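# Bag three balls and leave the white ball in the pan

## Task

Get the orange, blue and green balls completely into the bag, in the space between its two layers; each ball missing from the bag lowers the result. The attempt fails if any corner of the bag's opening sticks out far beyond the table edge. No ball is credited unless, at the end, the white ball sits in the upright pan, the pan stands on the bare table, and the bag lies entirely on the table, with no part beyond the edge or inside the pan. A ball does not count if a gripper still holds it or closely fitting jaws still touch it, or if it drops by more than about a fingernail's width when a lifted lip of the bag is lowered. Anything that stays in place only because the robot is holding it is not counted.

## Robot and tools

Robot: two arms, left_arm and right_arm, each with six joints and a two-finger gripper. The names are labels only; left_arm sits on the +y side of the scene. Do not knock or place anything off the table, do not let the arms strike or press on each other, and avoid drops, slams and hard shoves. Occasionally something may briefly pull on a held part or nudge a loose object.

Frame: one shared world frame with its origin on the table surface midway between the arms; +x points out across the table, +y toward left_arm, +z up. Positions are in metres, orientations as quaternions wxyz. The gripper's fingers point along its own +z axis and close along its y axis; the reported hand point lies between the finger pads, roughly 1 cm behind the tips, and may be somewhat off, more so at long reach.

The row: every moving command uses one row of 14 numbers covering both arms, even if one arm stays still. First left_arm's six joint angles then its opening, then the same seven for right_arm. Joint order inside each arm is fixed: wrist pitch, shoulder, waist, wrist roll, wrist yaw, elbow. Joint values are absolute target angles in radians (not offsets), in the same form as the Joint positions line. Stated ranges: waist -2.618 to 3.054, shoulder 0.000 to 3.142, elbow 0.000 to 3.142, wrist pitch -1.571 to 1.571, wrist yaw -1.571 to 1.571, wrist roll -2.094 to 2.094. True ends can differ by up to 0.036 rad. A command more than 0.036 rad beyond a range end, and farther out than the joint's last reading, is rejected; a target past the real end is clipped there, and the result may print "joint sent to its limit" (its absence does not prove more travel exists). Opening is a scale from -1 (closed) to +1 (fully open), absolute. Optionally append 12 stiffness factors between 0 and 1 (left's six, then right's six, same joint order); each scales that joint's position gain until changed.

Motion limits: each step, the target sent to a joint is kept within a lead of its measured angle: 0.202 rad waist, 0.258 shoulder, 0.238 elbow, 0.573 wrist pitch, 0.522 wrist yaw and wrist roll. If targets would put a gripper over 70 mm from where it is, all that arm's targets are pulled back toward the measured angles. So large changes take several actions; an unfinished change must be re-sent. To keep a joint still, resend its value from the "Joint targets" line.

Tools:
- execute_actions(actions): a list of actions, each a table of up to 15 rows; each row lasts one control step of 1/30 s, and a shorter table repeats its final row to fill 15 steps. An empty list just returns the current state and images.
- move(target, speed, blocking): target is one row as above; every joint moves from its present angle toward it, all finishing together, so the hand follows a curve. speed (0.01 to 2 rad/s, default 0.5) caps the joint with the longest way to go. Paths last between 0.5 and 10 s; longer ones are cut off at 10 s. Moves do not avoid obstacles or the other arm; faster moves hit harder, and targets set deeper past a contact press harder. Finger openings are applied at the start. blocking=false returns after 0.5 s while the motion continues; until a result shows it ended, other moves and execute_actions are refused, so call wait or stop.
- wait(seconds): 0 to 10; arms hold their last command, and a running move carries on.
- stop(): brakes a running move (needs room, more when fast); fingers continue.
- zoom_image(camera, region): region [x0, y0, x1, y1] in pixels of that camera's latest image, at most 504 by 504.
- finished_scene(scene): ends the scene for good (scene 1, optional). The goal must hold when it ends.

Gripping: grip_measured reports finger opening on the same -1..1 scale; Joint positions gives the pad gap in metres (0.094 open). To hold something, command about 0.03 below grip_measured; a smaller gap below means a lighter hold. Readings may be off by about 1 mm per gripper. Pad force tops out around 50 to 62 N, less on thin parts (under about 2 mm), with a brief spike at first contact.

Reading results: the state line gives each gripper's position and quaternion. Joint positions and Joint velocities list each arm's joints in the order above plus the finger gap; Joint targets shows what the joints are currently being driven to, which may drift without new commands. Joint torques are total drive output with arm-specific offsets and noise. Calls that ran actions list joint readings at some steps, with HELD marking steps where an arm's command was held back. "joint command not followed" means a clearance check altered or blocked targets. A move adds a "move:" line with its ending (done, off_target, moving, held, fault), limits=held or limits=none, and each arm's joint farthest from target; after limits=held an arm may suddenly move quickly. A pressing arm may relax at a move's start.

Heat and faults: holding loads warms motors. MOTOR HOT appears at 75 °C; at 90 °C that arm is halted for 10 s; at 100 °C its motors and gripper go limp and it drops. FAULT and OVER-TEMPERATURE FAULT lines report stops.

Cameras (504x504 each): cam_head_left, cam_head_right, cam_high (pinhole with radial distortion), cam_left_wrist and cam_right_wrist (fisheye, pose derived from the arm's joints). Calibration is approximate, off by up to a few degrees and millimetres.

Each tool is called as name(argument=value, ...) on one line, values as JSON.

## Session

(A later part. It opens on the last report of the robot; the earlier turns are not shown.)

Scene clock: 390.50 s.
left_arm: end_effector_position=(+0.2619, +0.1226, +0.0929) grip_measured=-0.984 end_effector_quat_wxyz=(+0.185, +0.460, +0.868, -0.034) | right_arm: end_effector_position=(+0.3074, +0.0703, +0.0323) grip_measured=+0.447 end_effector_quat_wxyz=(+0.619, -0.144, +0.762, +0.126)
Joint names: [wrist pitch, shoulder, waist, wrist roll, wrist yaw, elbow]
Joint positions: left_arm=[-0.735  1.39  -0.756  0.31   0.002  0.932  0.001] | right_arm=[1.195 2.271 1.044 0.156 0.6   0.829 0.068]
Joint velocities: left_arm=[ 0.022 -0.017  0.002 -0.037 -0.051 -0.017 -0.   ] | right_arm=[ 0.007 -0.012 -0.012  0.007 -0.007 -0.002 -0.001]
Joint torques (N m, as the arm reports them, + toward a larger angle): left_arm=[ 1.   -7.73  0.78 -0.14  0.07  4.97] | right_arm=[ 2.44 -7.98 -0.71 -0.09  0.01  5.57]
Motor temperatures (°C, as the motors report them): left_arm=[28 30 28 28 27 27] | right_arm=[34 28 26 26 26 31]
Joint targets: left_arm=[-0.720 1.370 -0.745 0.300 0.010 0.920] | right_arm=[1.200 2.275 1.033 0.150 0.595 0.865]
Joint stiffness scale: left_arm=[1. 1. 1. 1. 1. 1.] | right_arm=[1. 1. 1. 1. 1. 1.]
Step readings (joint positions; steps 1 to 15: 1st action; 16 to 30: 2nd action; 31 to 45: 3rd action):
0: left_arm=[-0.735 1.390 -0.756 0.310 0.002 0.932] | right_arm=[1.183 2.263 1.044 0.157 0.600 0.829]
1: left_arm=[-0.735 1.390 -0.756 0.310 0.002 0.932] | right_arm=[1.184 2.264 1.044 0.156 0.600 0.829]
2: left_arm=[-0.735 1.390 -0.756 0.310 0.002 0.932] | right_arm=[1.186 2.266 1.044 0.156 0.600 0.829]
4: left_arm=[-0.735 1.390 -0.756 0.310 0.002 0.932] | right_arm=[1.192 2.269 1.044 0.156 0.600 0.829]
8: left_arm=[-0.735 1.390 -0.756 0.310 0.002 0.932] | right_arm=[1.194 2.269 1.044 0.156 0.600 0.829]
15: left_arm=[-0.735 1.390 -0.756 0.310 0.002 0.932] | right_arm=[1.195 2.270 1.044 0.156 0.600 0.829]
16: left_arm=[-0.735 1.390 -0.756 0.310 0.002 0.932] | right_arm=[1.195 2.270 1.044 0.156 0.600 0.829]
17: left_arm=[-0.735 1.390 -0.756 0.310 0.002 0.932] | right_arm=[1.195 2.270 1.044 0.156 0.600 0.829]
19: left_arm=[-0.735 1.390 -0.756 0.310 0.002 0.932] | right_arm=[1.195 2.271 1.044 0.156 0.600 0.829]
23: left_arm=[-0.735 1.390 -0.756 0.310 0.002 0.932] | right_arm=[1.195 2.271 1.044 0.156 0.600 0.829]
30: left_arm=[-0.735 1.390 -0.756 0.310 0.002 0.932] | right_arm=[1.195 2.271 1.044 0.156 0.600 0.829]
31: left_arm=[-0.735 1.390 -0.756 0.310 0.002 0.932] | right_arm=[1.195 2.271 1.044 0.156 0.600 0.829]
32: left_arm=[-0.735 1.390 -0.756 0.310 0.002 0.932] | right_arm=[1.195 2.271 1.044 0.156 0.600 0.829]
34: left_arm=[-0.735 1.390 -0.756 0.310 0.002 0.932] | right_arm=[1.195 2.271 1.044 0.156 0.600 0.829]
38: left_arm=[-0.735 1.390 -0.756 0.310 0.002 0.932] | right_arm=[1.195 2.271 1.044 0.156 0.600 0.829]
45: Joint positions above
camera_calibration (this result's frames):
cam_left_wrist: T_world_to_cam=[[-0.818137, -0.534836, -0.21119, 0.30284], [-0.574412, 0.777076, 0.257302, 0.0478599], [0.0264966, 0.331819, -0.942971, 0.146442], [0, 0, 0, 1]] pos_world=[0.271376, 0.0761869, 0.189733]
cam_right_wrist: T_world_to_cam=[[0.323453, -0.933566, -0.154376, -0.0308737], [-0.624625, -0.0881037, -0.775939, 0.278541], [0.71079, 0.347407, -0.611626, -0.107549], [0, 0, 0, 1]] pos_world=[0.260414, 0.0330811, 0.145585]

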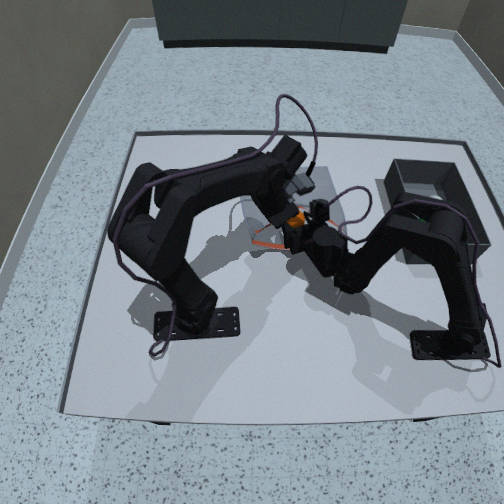

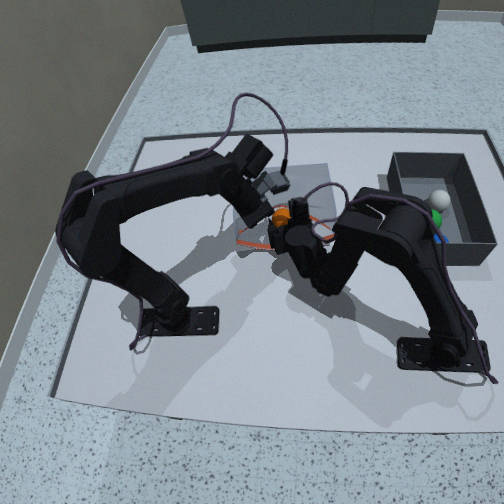

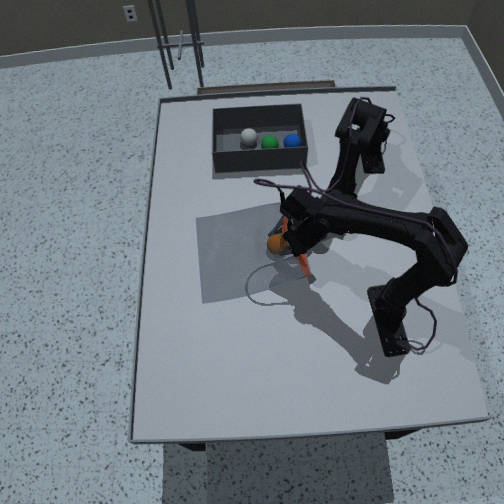

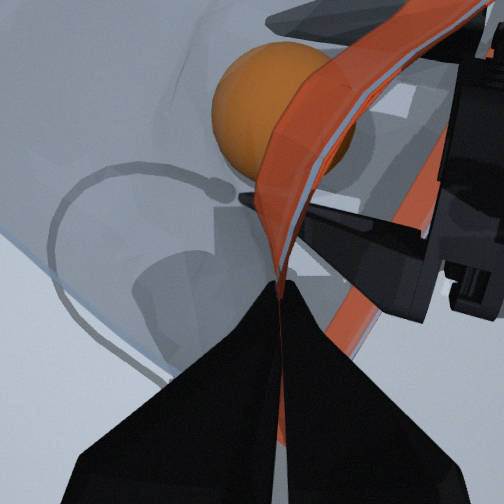

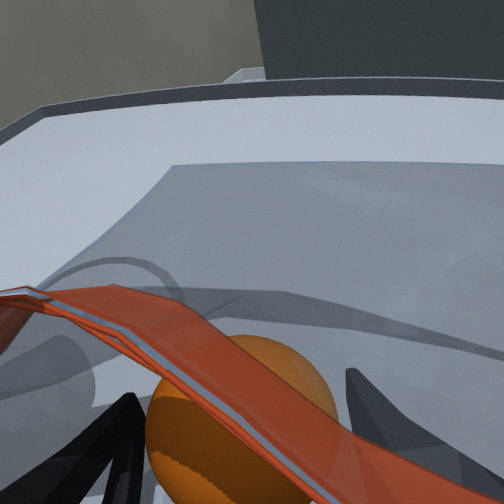

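move(target=[-0.72,1.37,-0.745,0.3,0.01,0.92,-1, 1.29,2.155,1.165,0.17,0.71,0.607,0.45], speed=0.2)

Scene clock: 396.67 s.
left_arm: end_effector_position=(+0.2619, +0.1226, +0.0929) grip_measured=-0.984 end_effector_quat_wxyz=(+0.185, +0.460, +0.868, -0.034) | right_arm: end_effector_position=(+0.2529, +0.0496, +0.0362) grip_measured=+0.447 end_effector_quat_wxyz=(+0.618, -0.158, +0.761, +0.120)
Joint names: [wrist pitch, shoulder, waist, wrist roll, wrist yaw, elbow]
Joint positions: left_arm=[-0.735  1.39  -0.756  0.31   0.002  0.932  0.001] | right_arm=[1.275 2.178 1.154 0.166 0.698 0.63  0.068]
Joint velocities: left_arm=[ 0.066 -0.017  0.002  0.051 -0.037 -0.017 -0.001] | right_arm=[-0.022  0.002 -0.002 -0.007 -0.037 -0.007  0.001]
Joint torques (N m, as the arm reports them, + toward a larger angle): left_arm=[ 1.   -7.7   0.78 -0.15  0.08  5.03] | right_arm=[ 2.5  -8.86  0.75  0.02  0.18  1.39]
Motor temperatures (°C, as the motors report them): left_arm=[28 30 28 28 27 27] | right_arm=[34 29 26 26 26 31]
Joint targets: left_arm=[-0.720 1.370 -0.745 0.300 0.010 0.920] | right_arm=[1.290 2.155 1.165 0.170 0.710 0.607]
Joint stiffness scale: left_arm=[1. 1. 1. 1. 1. 1.] | right_arm=[1. 1. 1. 1. 1. 1.]
move: off_target (right_arm); limits=none; left_arm: farthest joint: the shoulder, 0.020 radians from its target (0.020 radians at the start); right_arm: farthest joint: the shoulder, 0.023 radians from its target (0.116 radians at the start)
camera_calibration (this result's frames):
cam_left_wrist: T_world_to_cam=[[-0.818137, -0.534836, -0.21119, 0.30284], [-0.574412, 0.777076, 0.257302, 0.0478599], [0.0264966, 0.331819, -0.942971, 0.146442], [0, 0, 0, 1]] pos_world=[0.271376, 0.0761869, 0.189733]
cam_right_wrist: T_world_to_cam=[[0.337122, -0.932708, -0.128082, -0.0363868], [-0.619069, -0.11712, -0.776554, 0.245728], [0.709297, 0.341085, -0.616894, -0.0583374], [0, 0, 0, 1]] pos_world=[0.205768, 0.0147394, 0.150172]

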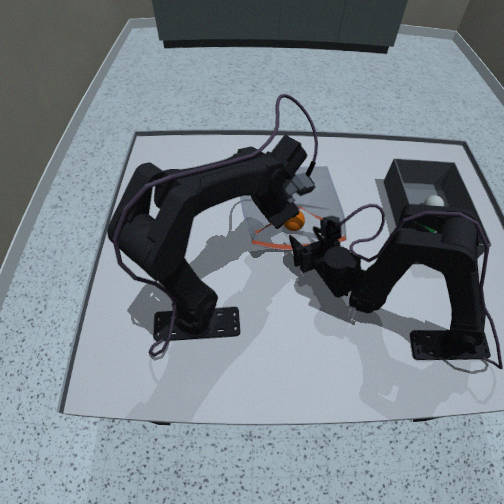

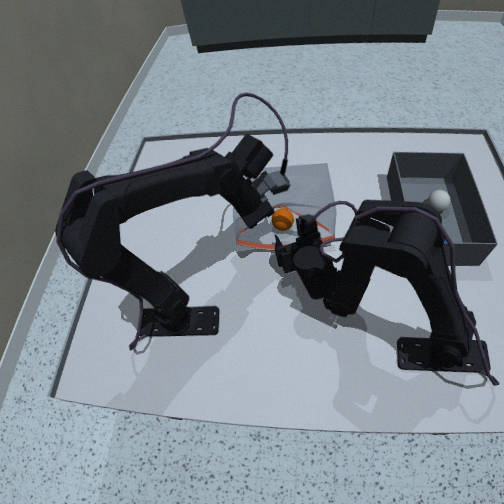

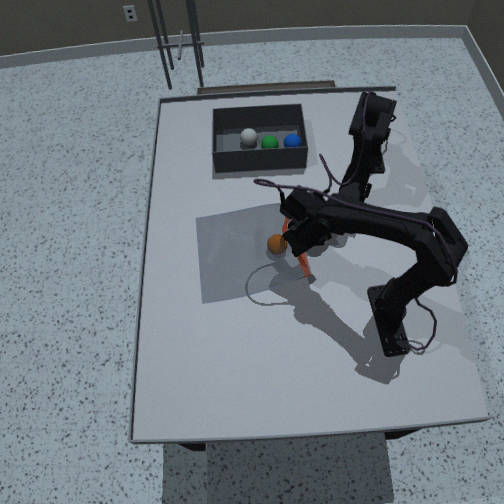

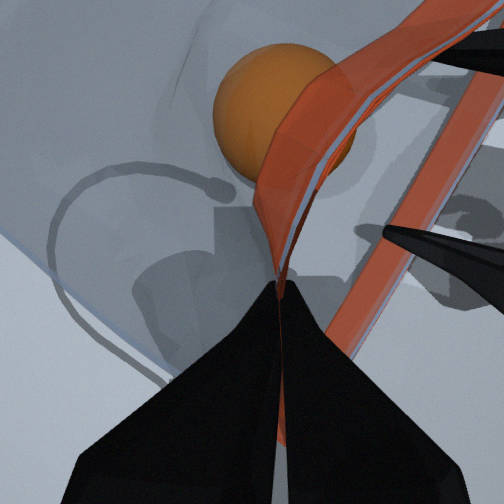

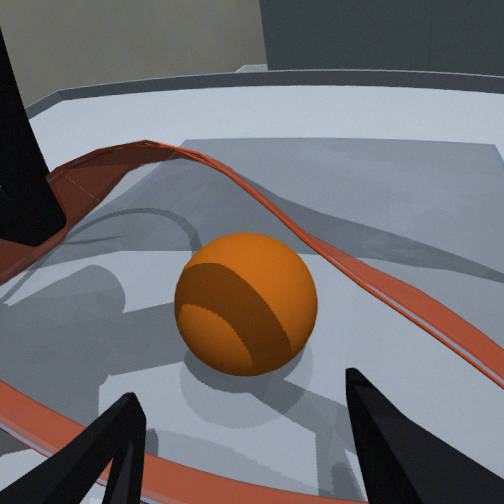

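move(target=[-0.72,1.37,-0.745,0.3,0.01,0.92,-1, 1.165,2.29,1.005,0.15,0.57,0.915,-0.6], speed=0.1)

Scene clock: 403.67 s.
left_arm: end_effector_position=(+0.2621, +0.1225, +0.0930) grip_measured=-0.984 end_effector_quat_wxyz=(+0.185, +0.460, +0.868, -0.034) | right_arm: end_effector_position=(+0.3220, +0.0744, +0.0346) grip_measured=-0.597 end_effector_quat_wxyz=(+0.621, -0.138, +0.760, +0.130)
Joint names: [wrist pitch, shoulder, waist, wrist roll, wrist yaw, elbow]
Joint positions: left_arm=[-0.734  1.39  -0.756  0.31   0.002  0.932  0.001] | right_arm=[1.173 2.287 1.017 0.157 0.576 0.88  0.019]
Joint velocities: left_arm=[-0.051 -0.007  0.002 -0.066 -0.037 -0.022 -0.001] | right_arm=[-0.037 -0.007  0.002 -0.022 -0.022 -0.022  0.   ]
Joint torques (N m, as the arm reports them, + toward a larger angle): left_arm=[ 0.99 -7.73  0.75 -0.15  0.08  5.  ] | right_arm=[ 2.32 -8.37 -0.78 -0.1   0.01  5.72]
Motor temperatures (°C, as the motors report them): left_arm=[28 30 28 28 27 27] | right_arm=[34 29 26 26 26 31]
Joint targets: left_arm=[-0.720 1.370 -0.745 0.300 0.010 0.920] | right_arm=[1.165 2.290 1.005 0.150 0.570 0.915]
Joint stiffness scale: left_arm=[1. 1. 1. 1. 1. 1.] | right_arm=[1. 1. 1. 1. 1. 1.]
move: off_target (right_arm); limits=none; left_arm: farthest joint: the shoulder, 0.020 radians from its target (0.020 radians at the start); right_arm: farthest joint: the elbow, 0.035 radians from its target (0.285 radians at the start)
camera_calibration (this result's frames):
cam_left_wrist: T_world_to_cam=[[-0.817947, -0.534985, -0.211551, 0.302947], [-0.574643, 0.777257, 0.256236, 0.0482168], [0.0273468, 0.331154, -0.94318, 0.146467], [0, 0, 0, 1]] pos_world=[0.271497, 0.0760923, 0.189879]
cam_right_wrist: T_world_to_cam=[[0.320083, -0.932564, -0.166946, -0.0299346], [-0.623668, -0.0747658, -0.778106, 0.288636], [0.713151, 0.353177, -0.605542, -0.119363], [0, 0, 0, 1]] pos_world=[0.274718, 0.0358206, 0.147312]

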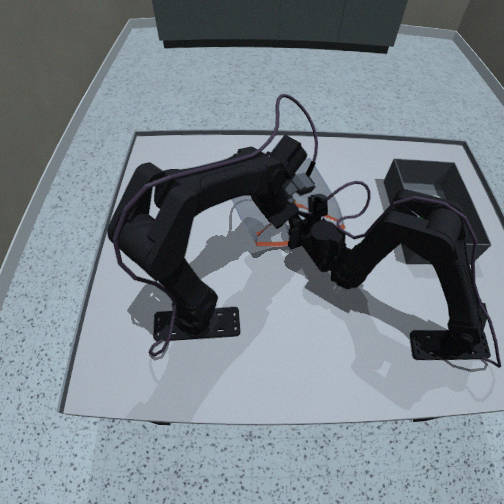

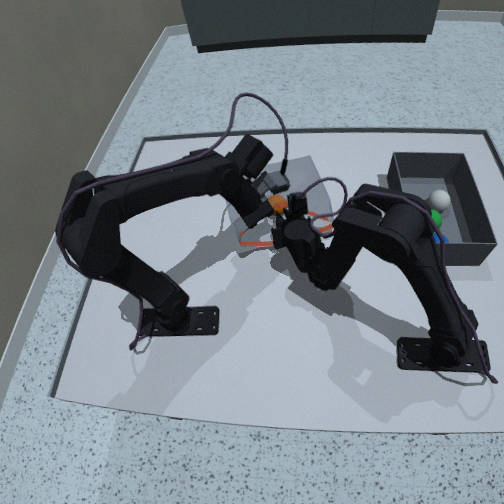

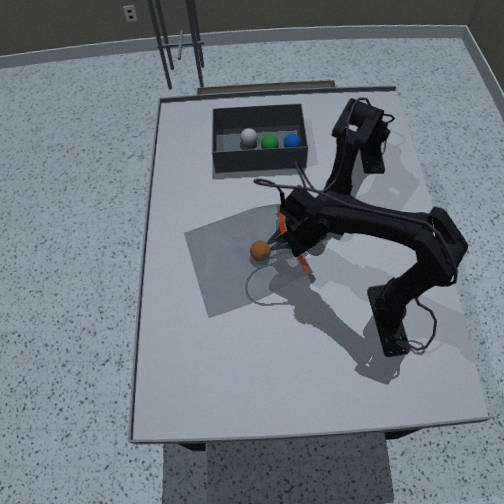

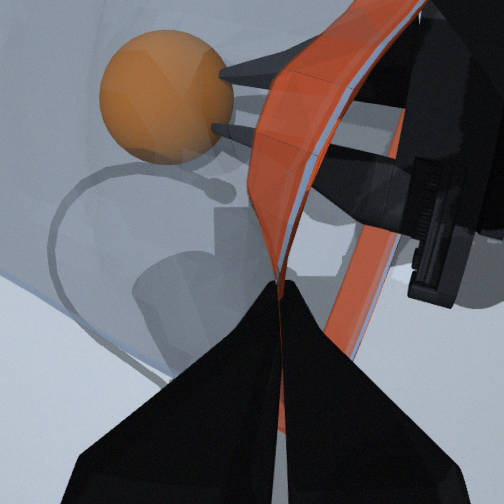

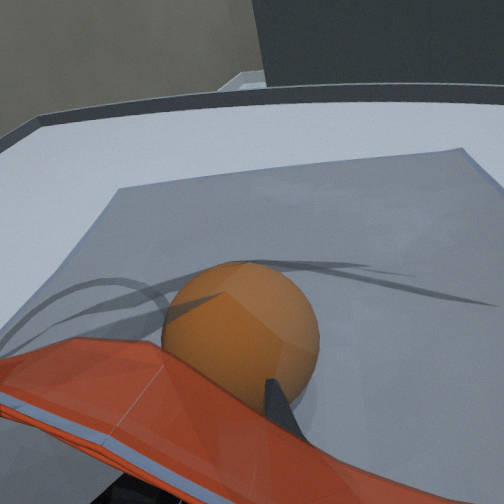

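move(target=[-0.72,1.37,-0.745,0.3,0.01,0.92,-1, 1.2,1.94,1.41,0.32,0.91,0.385,-0.6], speed=0.4)

move(target=[-0.72,1.37,-0.745,0.3,0.01,0.92,-1, -0.7,1.1,1.2,0,0.3,1.0,0.6], speed=1.0)

move(target=[-0.72,1.37,-0.745,0.3,0.01,0.92,-1, -1.43,1.735,-0.015,0,0,1.8,0.6], speed=0.8)

Scene clock: 413.27 s.
left_arm: end_effector_position=(+0.2621, +0.1225, +0.0930) grip_measured=-0.984 end_effector_quat_wxyz=(+0.185, +0.460, +0.868, -0.034) | right_arm: end_effector_position=(+0.1680, +0.0265, +0.0539) grip_measured=-0.597 end_effector_quat_wxyz=(+0.607, -0.158, +0.766, +0.141)
Joint names: [wrist pitch, shoulder, waist, wrist roll, wrist yaw, elbow]
Joint positions: left_arm=[-0.734  1.39  -0.756  0.31   0.002  0.932  0.001] | right_arm=[1.187 1.96  1.401 0.316 0.896 0.407 0.019]
Joint velocities: left_arm=[-0.022  0.007 -0.007 -0.007 -0.051 -0.012  0.001] | right_arm=[ 0.081  0.017 -0.017  0.037  0.007 -0.012 -0.001]
Joint torques (N m, as the arm reports them, + toward a larger angle): left_arm=[ 0.98 -7.71  0.71 -0.14  0.09  5.  ] | right_arm=[ 2.36 -7.09  0.67  0.01  0.25  1.34]
Motor temperatures (°C, as the motors report them): left_arm=[28 30 28 28 27 27] | right_arm=[34 29 26 26 26 31]
Joint targets: left_arm=[-0.720 1.370 -0.745 0.300 0.010 0.920] | right_arm=[1.200 1.940 1.410 0.320 0.910 0.385]
Joint stiffness scale: left_arm=[1. 1. 1. 1. 1. 1.] | right_arm=[1. 1. 1. 1. 1. 1.]
move: off_target (right_arm); limits=none; left_arm: farthest joint: the shoulder, 0.020 radians from its target (0.020 radians at the start); right_arm: farthest joint: the elbow, 0.022 radians from its target (0.495 radians at the start)
camera_calibration (this result's frames):
cam_left_wrist: T_world_to_cam=[[-0.817947, -0.534985, -0.211551, 0.302947], [-0.574643, 0.777257, 0.256236, 0.0482168], [0.0273468, 0.331154, -0.94318, 0.146467], [0, 0, 0, 1]] pos_world=[0.271497, 0.0760923, 0.189879]
cam_right_wrist: T_world_to_cam=[[0.356696, -0.919902, -0.162934, -0.0287945], [-0.63958, -0.11333, -0.760325, 0.206734], [0.680959, 0.375414, -0.628776, 0.0252058], [0, 0, 0, 1]] pos_world=[0.12533, -0.0125215, 0.168342]

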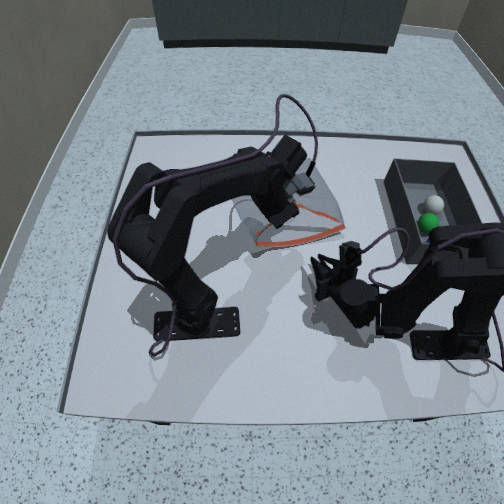

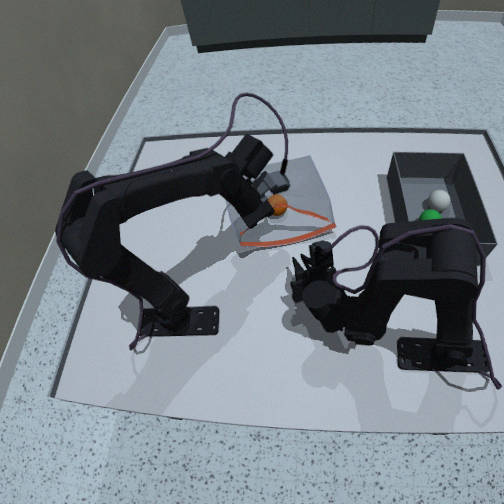

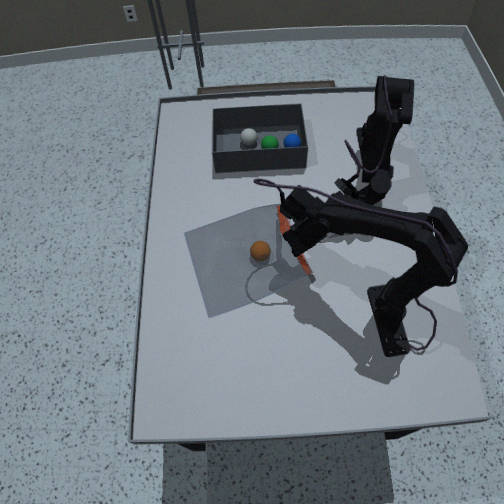

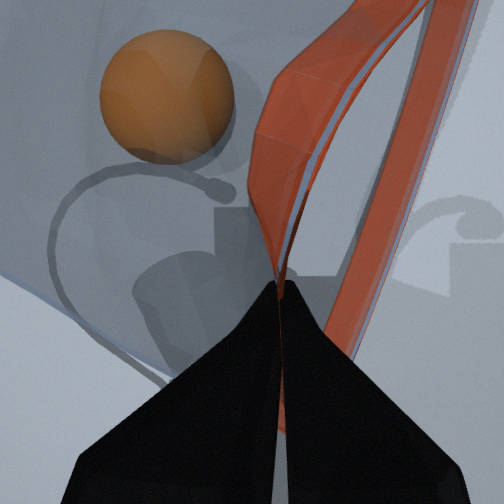

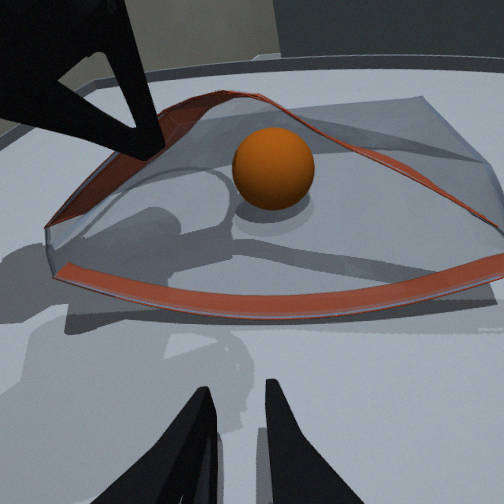

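Scene clock: 416.07 s.
left_arm: end_effector_position=(+0.2621, +0.1225, +0.0930) grip_measured=-0.984 end_effector_quat_wxyz=(+0.185, +0.460, +0.868, -0.034) | right_arm: end_effector_position=(+0.1290, -0.0218, +0.1986) grip_measured=+0.597 end_effector_quat_wxyz=(+0.371, -0.464, +0.801, +0.077)
Joint names: [wrist pitch, shoulder, waist, wrist roll, wrist yaw, elbow]
Joint positions: left_arm=[-0.734  1.39  -0.756  0.31   0.002  0.932  0.001] | right_arm=[-0.695  1.113  1.212  0.005  0.303  0.964  0.075]
Joint velocities: left_arm=[-0.11   0.002  0.002 -0.007  0.007 -0.012  0.001] | right_arm=[-0.022  0.007 -0.007  0.066 -0.007 -0.002  0.001]
Joint torques (N m, as the arm reports them, + toward a larger angle): left_arm=[ 0.98 -7.74  0.75 -0.14  0.08  4.99] | right_arm=[ 1.98 -3.28 -0.81 -0.08  0.07  8.12]
Motor temperatures (°C, as the motors report them): left_arm=[28 30 28 28 27 27] | right_arm=[34 29 26 26 26 31]
Joint targets: left_arm=[-0.720 1.370 -0.745 0.300 0.010 0.920] | right_arm=[-0.700 1.100 1.200 0.000 0.300 1.000]
Joint stiffness scale: left_arm=[1. 1. 1. 1. 1. 1.] | right_arm=[1. 1. 1. 1. 1. 1.]
move: off_target (right_arm); limits=none; left_arm: farthest joint: the shoulder, 0.020 radians from its target (0.020 radians at the start); right_arm: farthest joint: the elbow, 0.036 radians from its target (0.593 radians at the start)
camera_calibration (this result's frames):
cam_left_wrist: T_world_to_cam=[[-0.817947, -0.534985, -0.211551, 0.302947], [-0.574643, 0.777257, 0.256236, 0.0482168], [0.0273468, 0.331154, -0.94318, 0.146467], [0, 0, 0, 1]] pos_world=[0.271497, 0.0760923, 0.189879]
cam_right_wrist: T_world_to_cam=[[0.736827, -0.662471, 0.134975, -0.138291], [-0.605395, -0.735382, -0.304484, 0.177806], [0.30097, 0.142639, -0.942906, 0.267139], [0, 0, 0, 1]] pos_world=[0.129139, 0.00103726, 0.324692]

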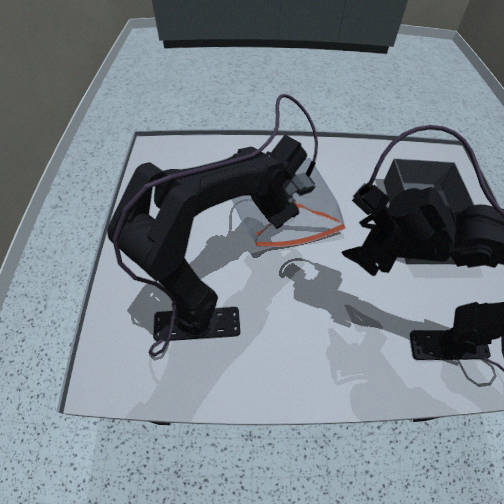

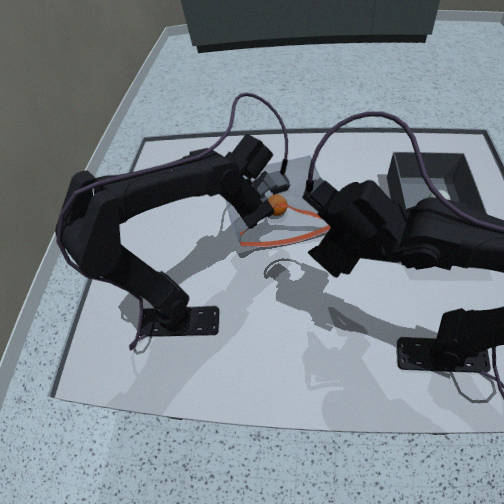

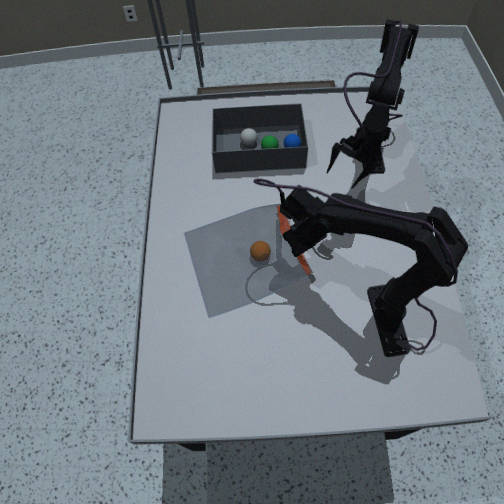

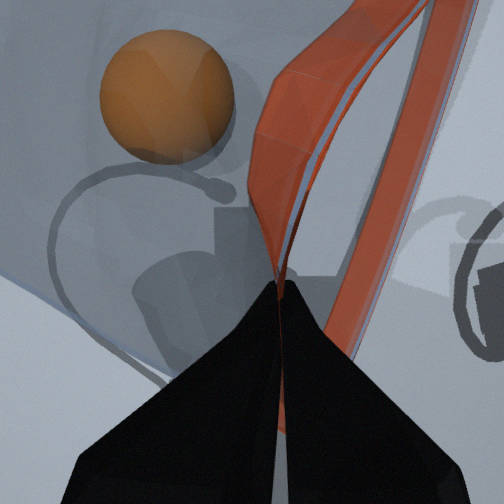

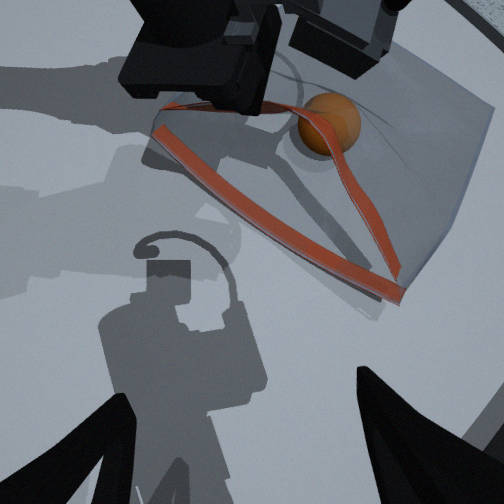

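Scene clock: 418.40 s.
left_arm: end_effector_position=(+0.2621, +0.1225, +0.0930) grip_measured=-0.984 end_effector_quat_wxyz=(+0.185, +0.460, +0.868, -0.034) | right_arm: end_effector_position=(+0.3072, -0.3111, +0.1991) grip_measured=+0.597 end_effector_quat_wxyz=(+0.084, +0.031, +0.996, -0.006)
Joint names: [wrist pitch, shoulder, waist, wrist roll, wrist yaw, elbow]
Joint positions: left_arm=[-0.734  1.39  -0.756  0.31   0.002  0.932  0.001] | right_arm=[-1.423  1.738 -0.016  0.005  0.008  1.759  0.075]
Joint velocities: left_arm=[ 0.022 -0.002 -0.002  0.022  0.037  0.017 -0.002] | right_arm=[-0.095 -0.002  0.012 -0.051  0.007 -0.002  0.001]
Joint torques (N m, as the arm reports them, + toward a larger angle): left_arm=[ 0.98 -7.77  0.78 -0.14  0.08  4.99] | right_arm=[ 1.03 -6.48  0.08 -0.08 -0.06  7.64]
Motor temperatures (°C, as the motors report them): left_arm=[28 30 28 28 27 27] | right_arm=[34 29 26 26 26 31]
Joint targets: left_arm=[-0.720 1.370 -0.745 0.300 0.010 0.920] | right_arm=[-1.430 1.735 -0.015 0.000 0.000 1.800]
Joint stiffness scale: left_arm=[1. 1. 1. 1. 1. 1.] | right_arm=[1. 1. 1. 1. 1. 1.]
move: off_target (right_arm); limits=none; left_arm: farthest joint: the shoulder, 0.020 radians from its target (0.020 radians at the start); right_arm: farthest joint: the elbow, 0.041 radians from its target (0.836 radians at the start)
camera_calibration (this result's frames):
cam_left_wrist: T_world_to_cam=[[-0.817947, -0.534985, -0.211551, 0.302947], [-0.574643, 0.777257, 0.256236, 0.0482168], [0.0273468, 0.331154, -0.94318, 0.146467], [0, 0, 0, 1]] pos_world=[0.271497, 0.0760923, 0.189879]
cam_right_wrist: T_world_to_cam=[[-0.211191, -0.977439, 0.00338583, -0.241952], [-0.936213, 0.203276, 0.286678, 0.349028], [-0.280899, 0.0573739, -0.958021, 0.410541], [0, 0, 0, 1]] pos_world=[0.390987, -0.330997, 0.294067]

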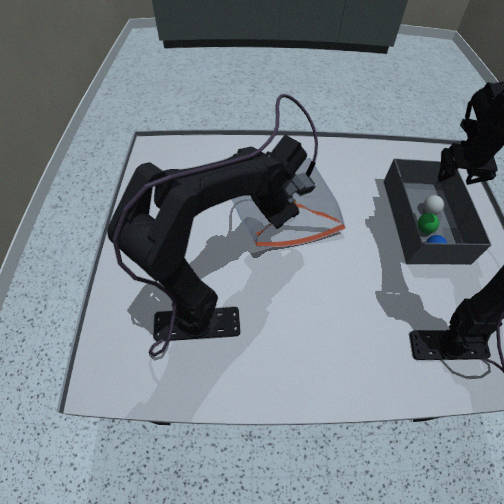

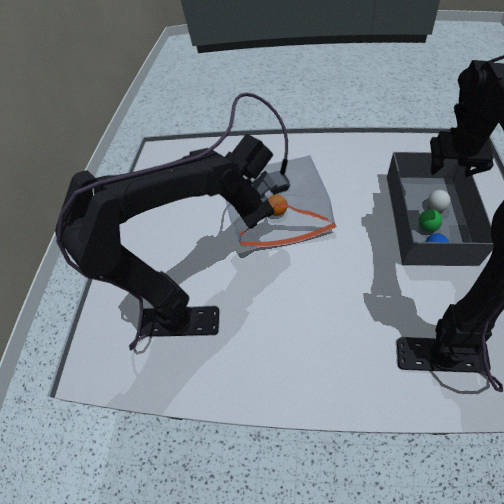

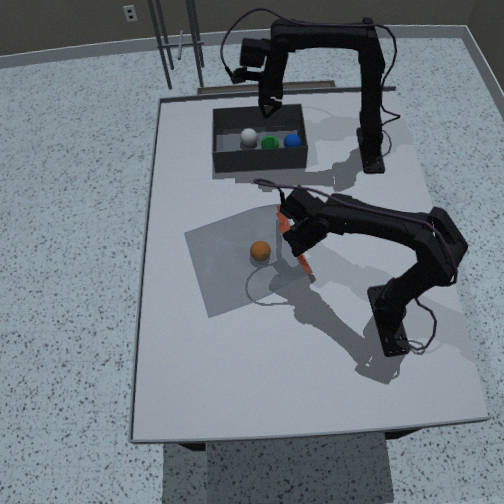

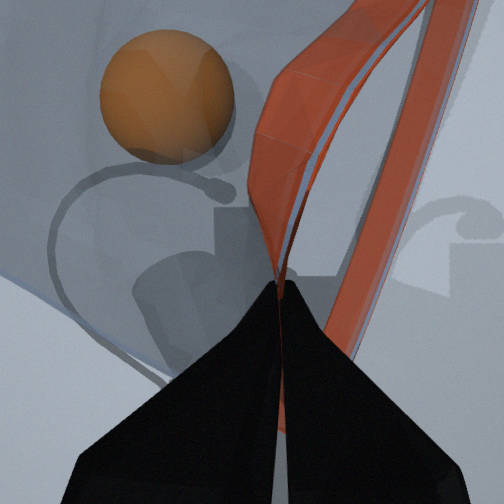

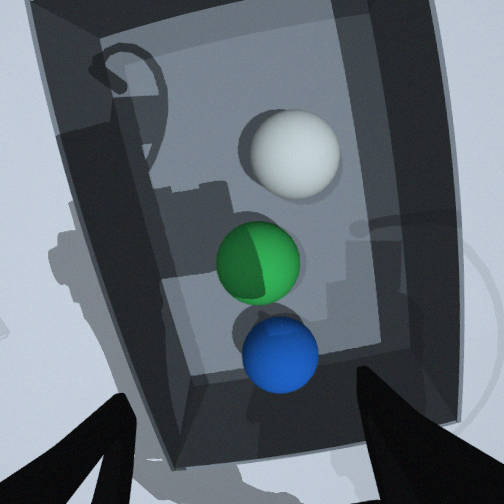

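move(target=[-0.72,1.37,-0.745,0.3,0.01,0.92,-1, -1.095,1.80,-0.05,0,0,1.40,0.6], speed=0.4)

Scene clock: 426.87 s.
left_arm: end_effector_position=(+0.2621, +0.1225, +0.0930) grip_measured=-0.984 end_effector_quat_wxyz=(+0.185, +0.460, +0.868, -0.034) | right_arm: end_effector_position=(+0.3047, -0.3186, +0.0885) grip_measured=+0.597 end_effector_quat_wxyz=(+0.033, +0.042, +0.999, -0.005)
Joint names: [wrist pitch, shoulder, waist, wrist roll, wrist yaw, elbow]
Joint positions: left_arm=[-0.734  1.39  -0.756  0.31   0.002  0.932  0.001] | right_arm=[-1.11   1.807 -0.038  0.005  0.007  1.412  0.075]
Joint velocities: left_arm=[-0.007  0.002 -0.002 -0.037 -0.007 -0.002 -0.   ] | right_arm=[-0.066 -0.017 -0.012  0.095 -0.051  0.002 -0.   ]
Joint torques (N m, as the arm reports them, + toward a larger angle): left_arm=[ 0.99 -7.77  0.76 -0.15  0.08  5.03] | right_arm=[ 1.05 -7.41 -0.79 -0.08 -0.08  4.37]
Motor temperatures (°C, as the motors report them): left_arm=[28 30 28 28 27 27] | right_arm=[32 29 26 26 26 32]
Joint targets: left_arm=[-0.720 1.370 -0.745 0.300 0.010 0.920] | right_arm=[-1.095 1.800 -0.050 0.000 -0.000 1.400]
Joint stiffness scale: left_arm=[1. 1. 1. 1. 1. 1.] | right_arm=[1. 1. 1. 1. 1. 1.]
move: done; limits=none; left_arm: farthest joint: the shoulder, 0.020 radians from its target (0.020 radians at the start); right_arm: farthest joint: the wrist pitch, 0.015 radians from its target (0.329 radians at the start)
camera_calibration (this result's frames):
cam_left_wrist: T_world_to_cam=[[-0.817947, -0.534985, -0.211551, 0.302947], [-0.574643, 0.777257, 0.256236, 0.0482168], [0.0273468, 0.331154, -0.94318, 0.146467], [0, 0, 0, 1]] pos_world=[0.271497, 0.0760923, 0.189879]
cam_right_wrist: T_world_to_cam=[[-0.231557, -0.972645, 0.01851, -0.242949], [-0.897284, 0.220889, 0.382217, 0.365266], [-0.37585, 0.0718962, -0.923887, 0.334774], [0, 0, 0, 1]] pos_world=[0.397316, -0.341056, 0.174179]

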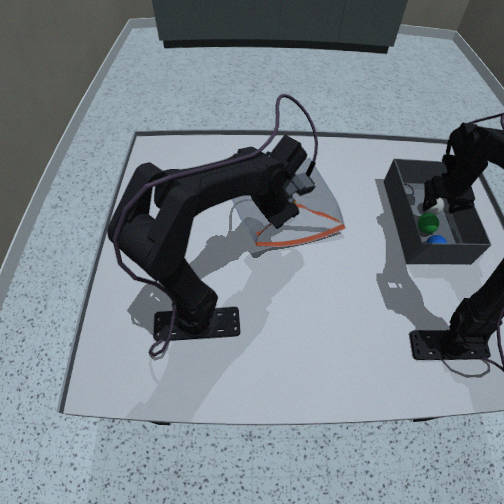

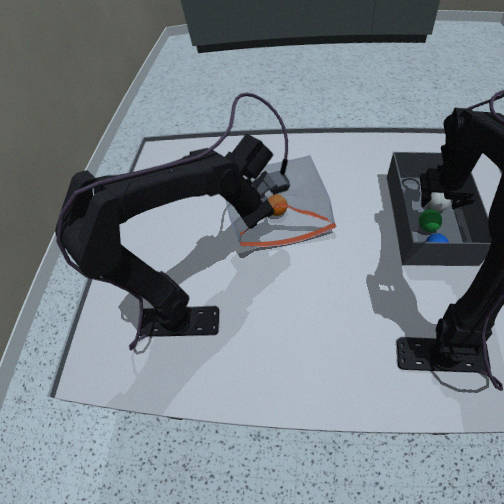

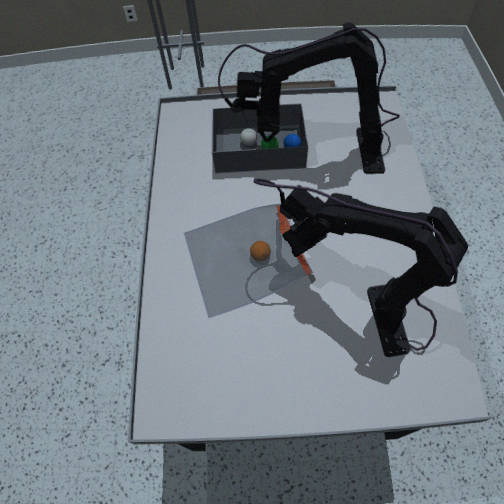

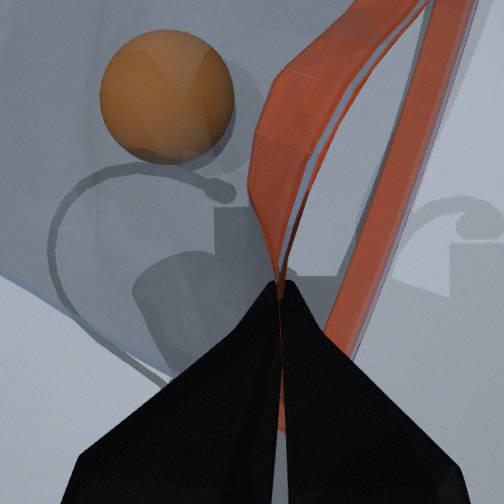

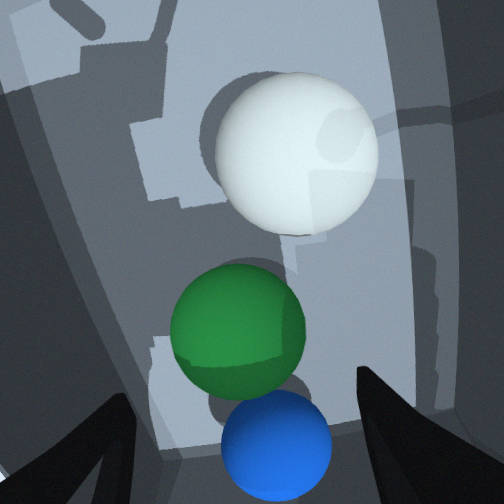

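move(target=[-0.72,1.37,-0.745,0.3,0.01,0.92,-1, -1.095,1.80,-0.006,0,0,1.40,0.6], speed=0.1)

move(target=[-0.72,1.37,-0.745,0.3,0.01,0.92,-1, -0.875,1.855,-0.006,0,0,1.24,0.6], speed=0.2)

Scene clock: 432.73 s.
left_arm: end_effector_position=(+0.2621, +0.1225, +0.0930) grip_measured=-0.984 end_effector_quat_wxyz=(+0.185, +0.460, +0.868, -0.034) | right_arm: end_effector_position=(+0.3053, -0.3108, +0.0885) grip_measured=+0.597 end_effector_quat_wxyz=(+0.033, +0.031, +0.999, -0.004)
Joint names: [wrist pitch, shoulder, waist, wrist roll, wrist yaw, elbow]
Joint positions: left_arm=[-0.734  1.39  -0.756  0.31   0.002  0.932  0.001] | right_arm=[-1.109  1.807 -0.016  0.005  0.006  1.412  0.075]
Joint velocities: left_arm=[ 0.007 -0.007  0.017 -0.022  0.022 -0.012  0.   ] | right_arm=[ 0.007  0.012 -0.012  0.007  0.037 -0.017 -0.   ]
Joint torques (N m, as the arm reports them, + toward a larger angle): left_arm=[ 0.99 -7.72  0.76 -0.15  0.08  4.99] | right_arm=[ 1.05 -7.35  0.73 -0.08 -0.07  4.33]
Motor temperatures (°C, as the motors report them): left_arm=[28 30 28 28 27 27] | right_arm=[32 29 26 26 26 31]
Joint targets: left_arm=[-0.720 1.370 -0.745 0.300 0.010 0.920] | right_arm=[-1.095 1.800 -0.006 -0.000 -0.000 1.400]
Joint stiffness scale: left_arm=[1. 1. 1. 1. 1. 1.] | right_arm=[1. 1. 1. 1. 1. 1.]
move: done; limits=none; left_arm: farthest joint: the shoulder, 0.020 radians from its target (0.020 radians at the start); right_arm: farthest joint: the wrist pitch, 0.014 radians from its target (0.014 radians at the start)
camera_calibration (this result's frames):
cam_left_wrist: T_world_to_cam=[[-0.817947, -0.534985, -0.211551, 0.302947], [-0.574643, 0.777257, 0.256236, 0.0482168], [0.0273468, 0.331154, -0.94318, 0.146467], [0, 0, 0, 1]] pos_world=[0.271497, 0.0760923, 0.189879]
cam_right_wrist: T_world_to_cam=[[-0.210288, -0.977486, 0.0173231, -0.243181], [-0.90206, 0.200832, 0.382039, 0.359358], [-0.376917, 0.0647119, -0.923984, 0.332559], [0, 0, 0, 1]] pos_world=[0.398372, -0.331398, 0.174203]

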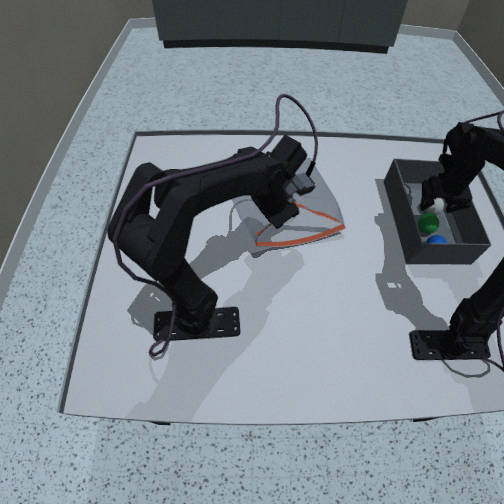

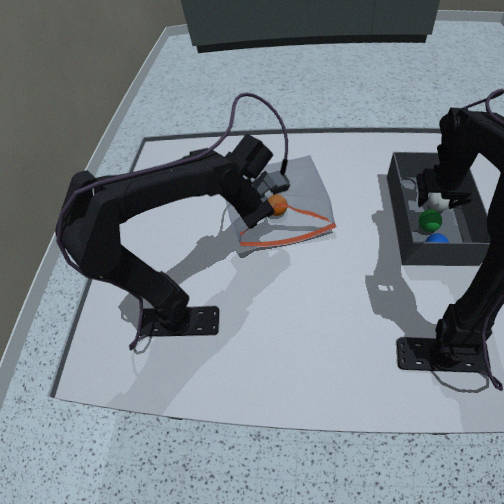

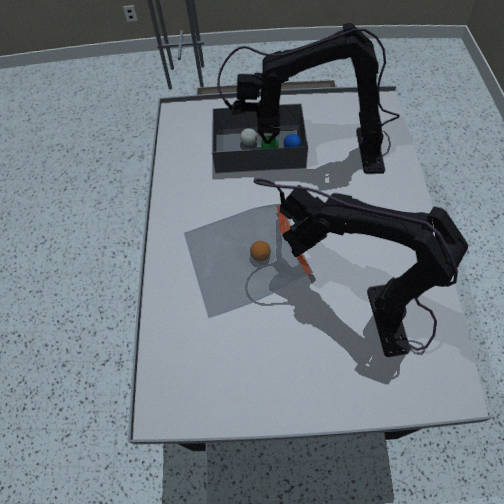

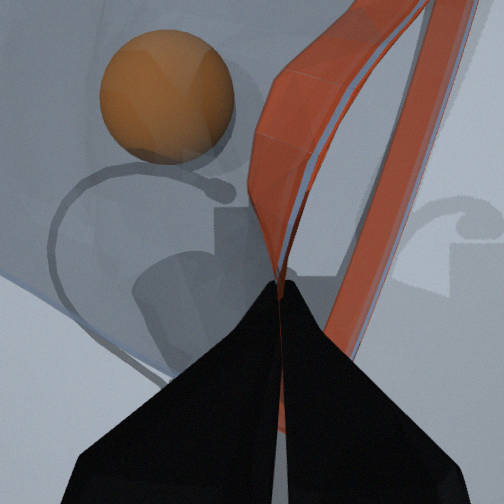

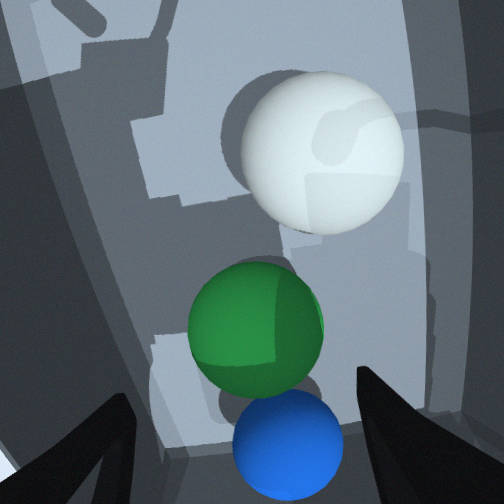

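Scene clock: 434.53 s.
left_arm: end_effector_position=(+0.2621, +0.1225, +0.0930) grip_measured=-0.984 end_effector_quat_wxyz=(+0.185, +0.460, +0.868, -0.034) | right_arm: end_effector_position=(+0.3082, -0.3110, +0.0351) grip_measured=+0.597 end_effector_quat_wxyz=(+0.040, +0.031, +0.999, -0.004)
Joint names: [wrist pitch, shoulder, waist, wrist roll, wrist yaw, elbow]
Joint positions: left_arm=[-0.734  1.39  -0.756  0.31   0.002  0.932  0.001] | right_arm=[-0.89   1.857 -0.016  0.005  0.006  1.256  0.075]
Joint velocities: left_arm=[-0.051 -0.002  0.002 -0.037 -0.066  0.007 -0.002] | right_arm=[ 0.037  0.002 -0.007  0.066 -0.051  0.012  0.   ]
Joint torques (N m, as the arm reports them, + toward a larger angle): left_arm=[ 0.99 -7.74  0.76 -0.14  0.08  5.  ] | right_arm=[ 1.07 -7.2   0.75 -0.08 -0.06  3.88]
Motor temperatures (°C, as the motors report them): left_arm=[28 30 28 28 27 27] | right_arm=[32 29 26 26 26 31]
Joint targets: left_arm=[-0.720 1.370 -0.745 0.300 0.010 0.920] | right_arm=[-0.875 1.855 -0.006 0.000 -0.000 1.240]
Joint stiffness scale: left_arm=[1. 1. 1. 1. 1. 1.] | right_arm=[1. 1. 1. 1. 1. 1.]
move: done; limits=none; left_arm: farthest joint: the shoulder, 0.020 radians from its target (0.020 radians at the start); right_arm: farthest joint: the elbow, 0.016 radians from its target (0.172 radians at the start)
camera_calibration (this result's frames):
cam_left_wrist: T_world_to_cam=[[-0.817947, -0.534985, -0.211551, 0.302947], [-0.574643, 0.777257, 0.256236, 0.0482168], [0.0273468, 0.331154, -0.94318, 0.146467], [0, 0, 0, 1]] pos_world=[0.271497, 0.0760923, 0.189879]
cam_right_wrist: T_world_to_cam=[[-0.210505, -0.977473, 0.0152671, -0.241665], [-0.907071, 0.20112, 0.369828, 0.384463], [-0.364567, 0.0640024, -0.928975, 0.280528], [0, 0, 0, 1]] pos_world=[0.400135, -0.331499, 0.122108]

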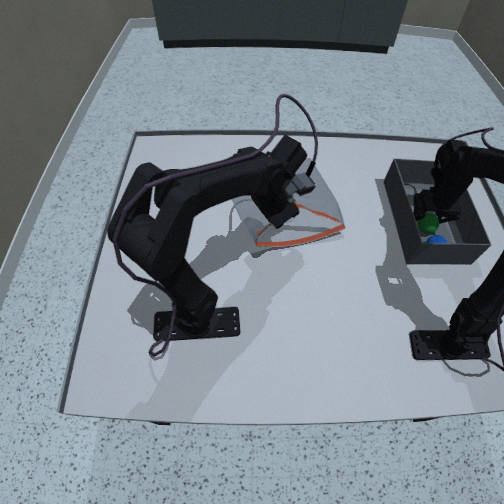

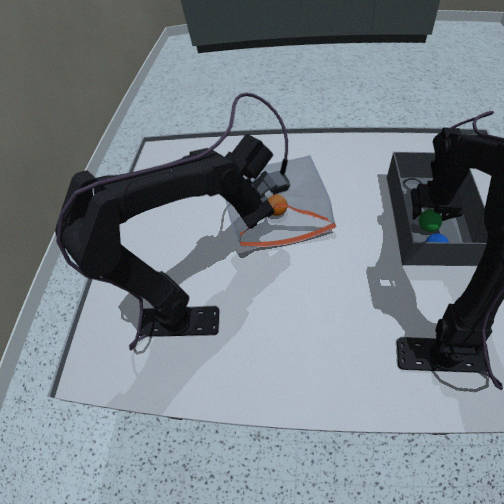

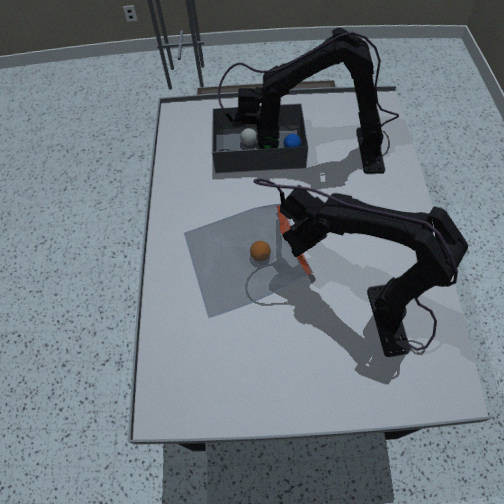

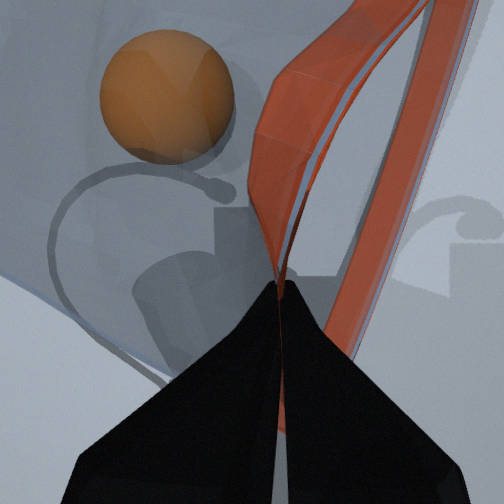

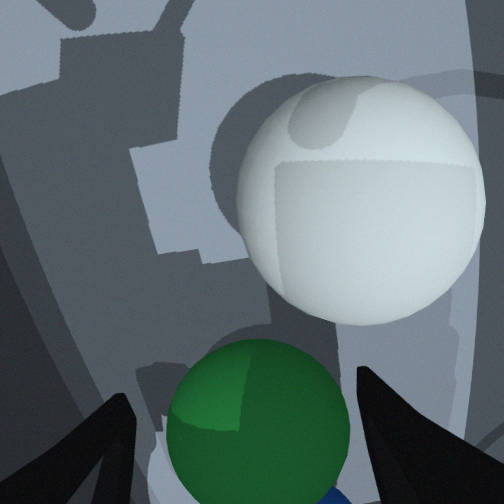

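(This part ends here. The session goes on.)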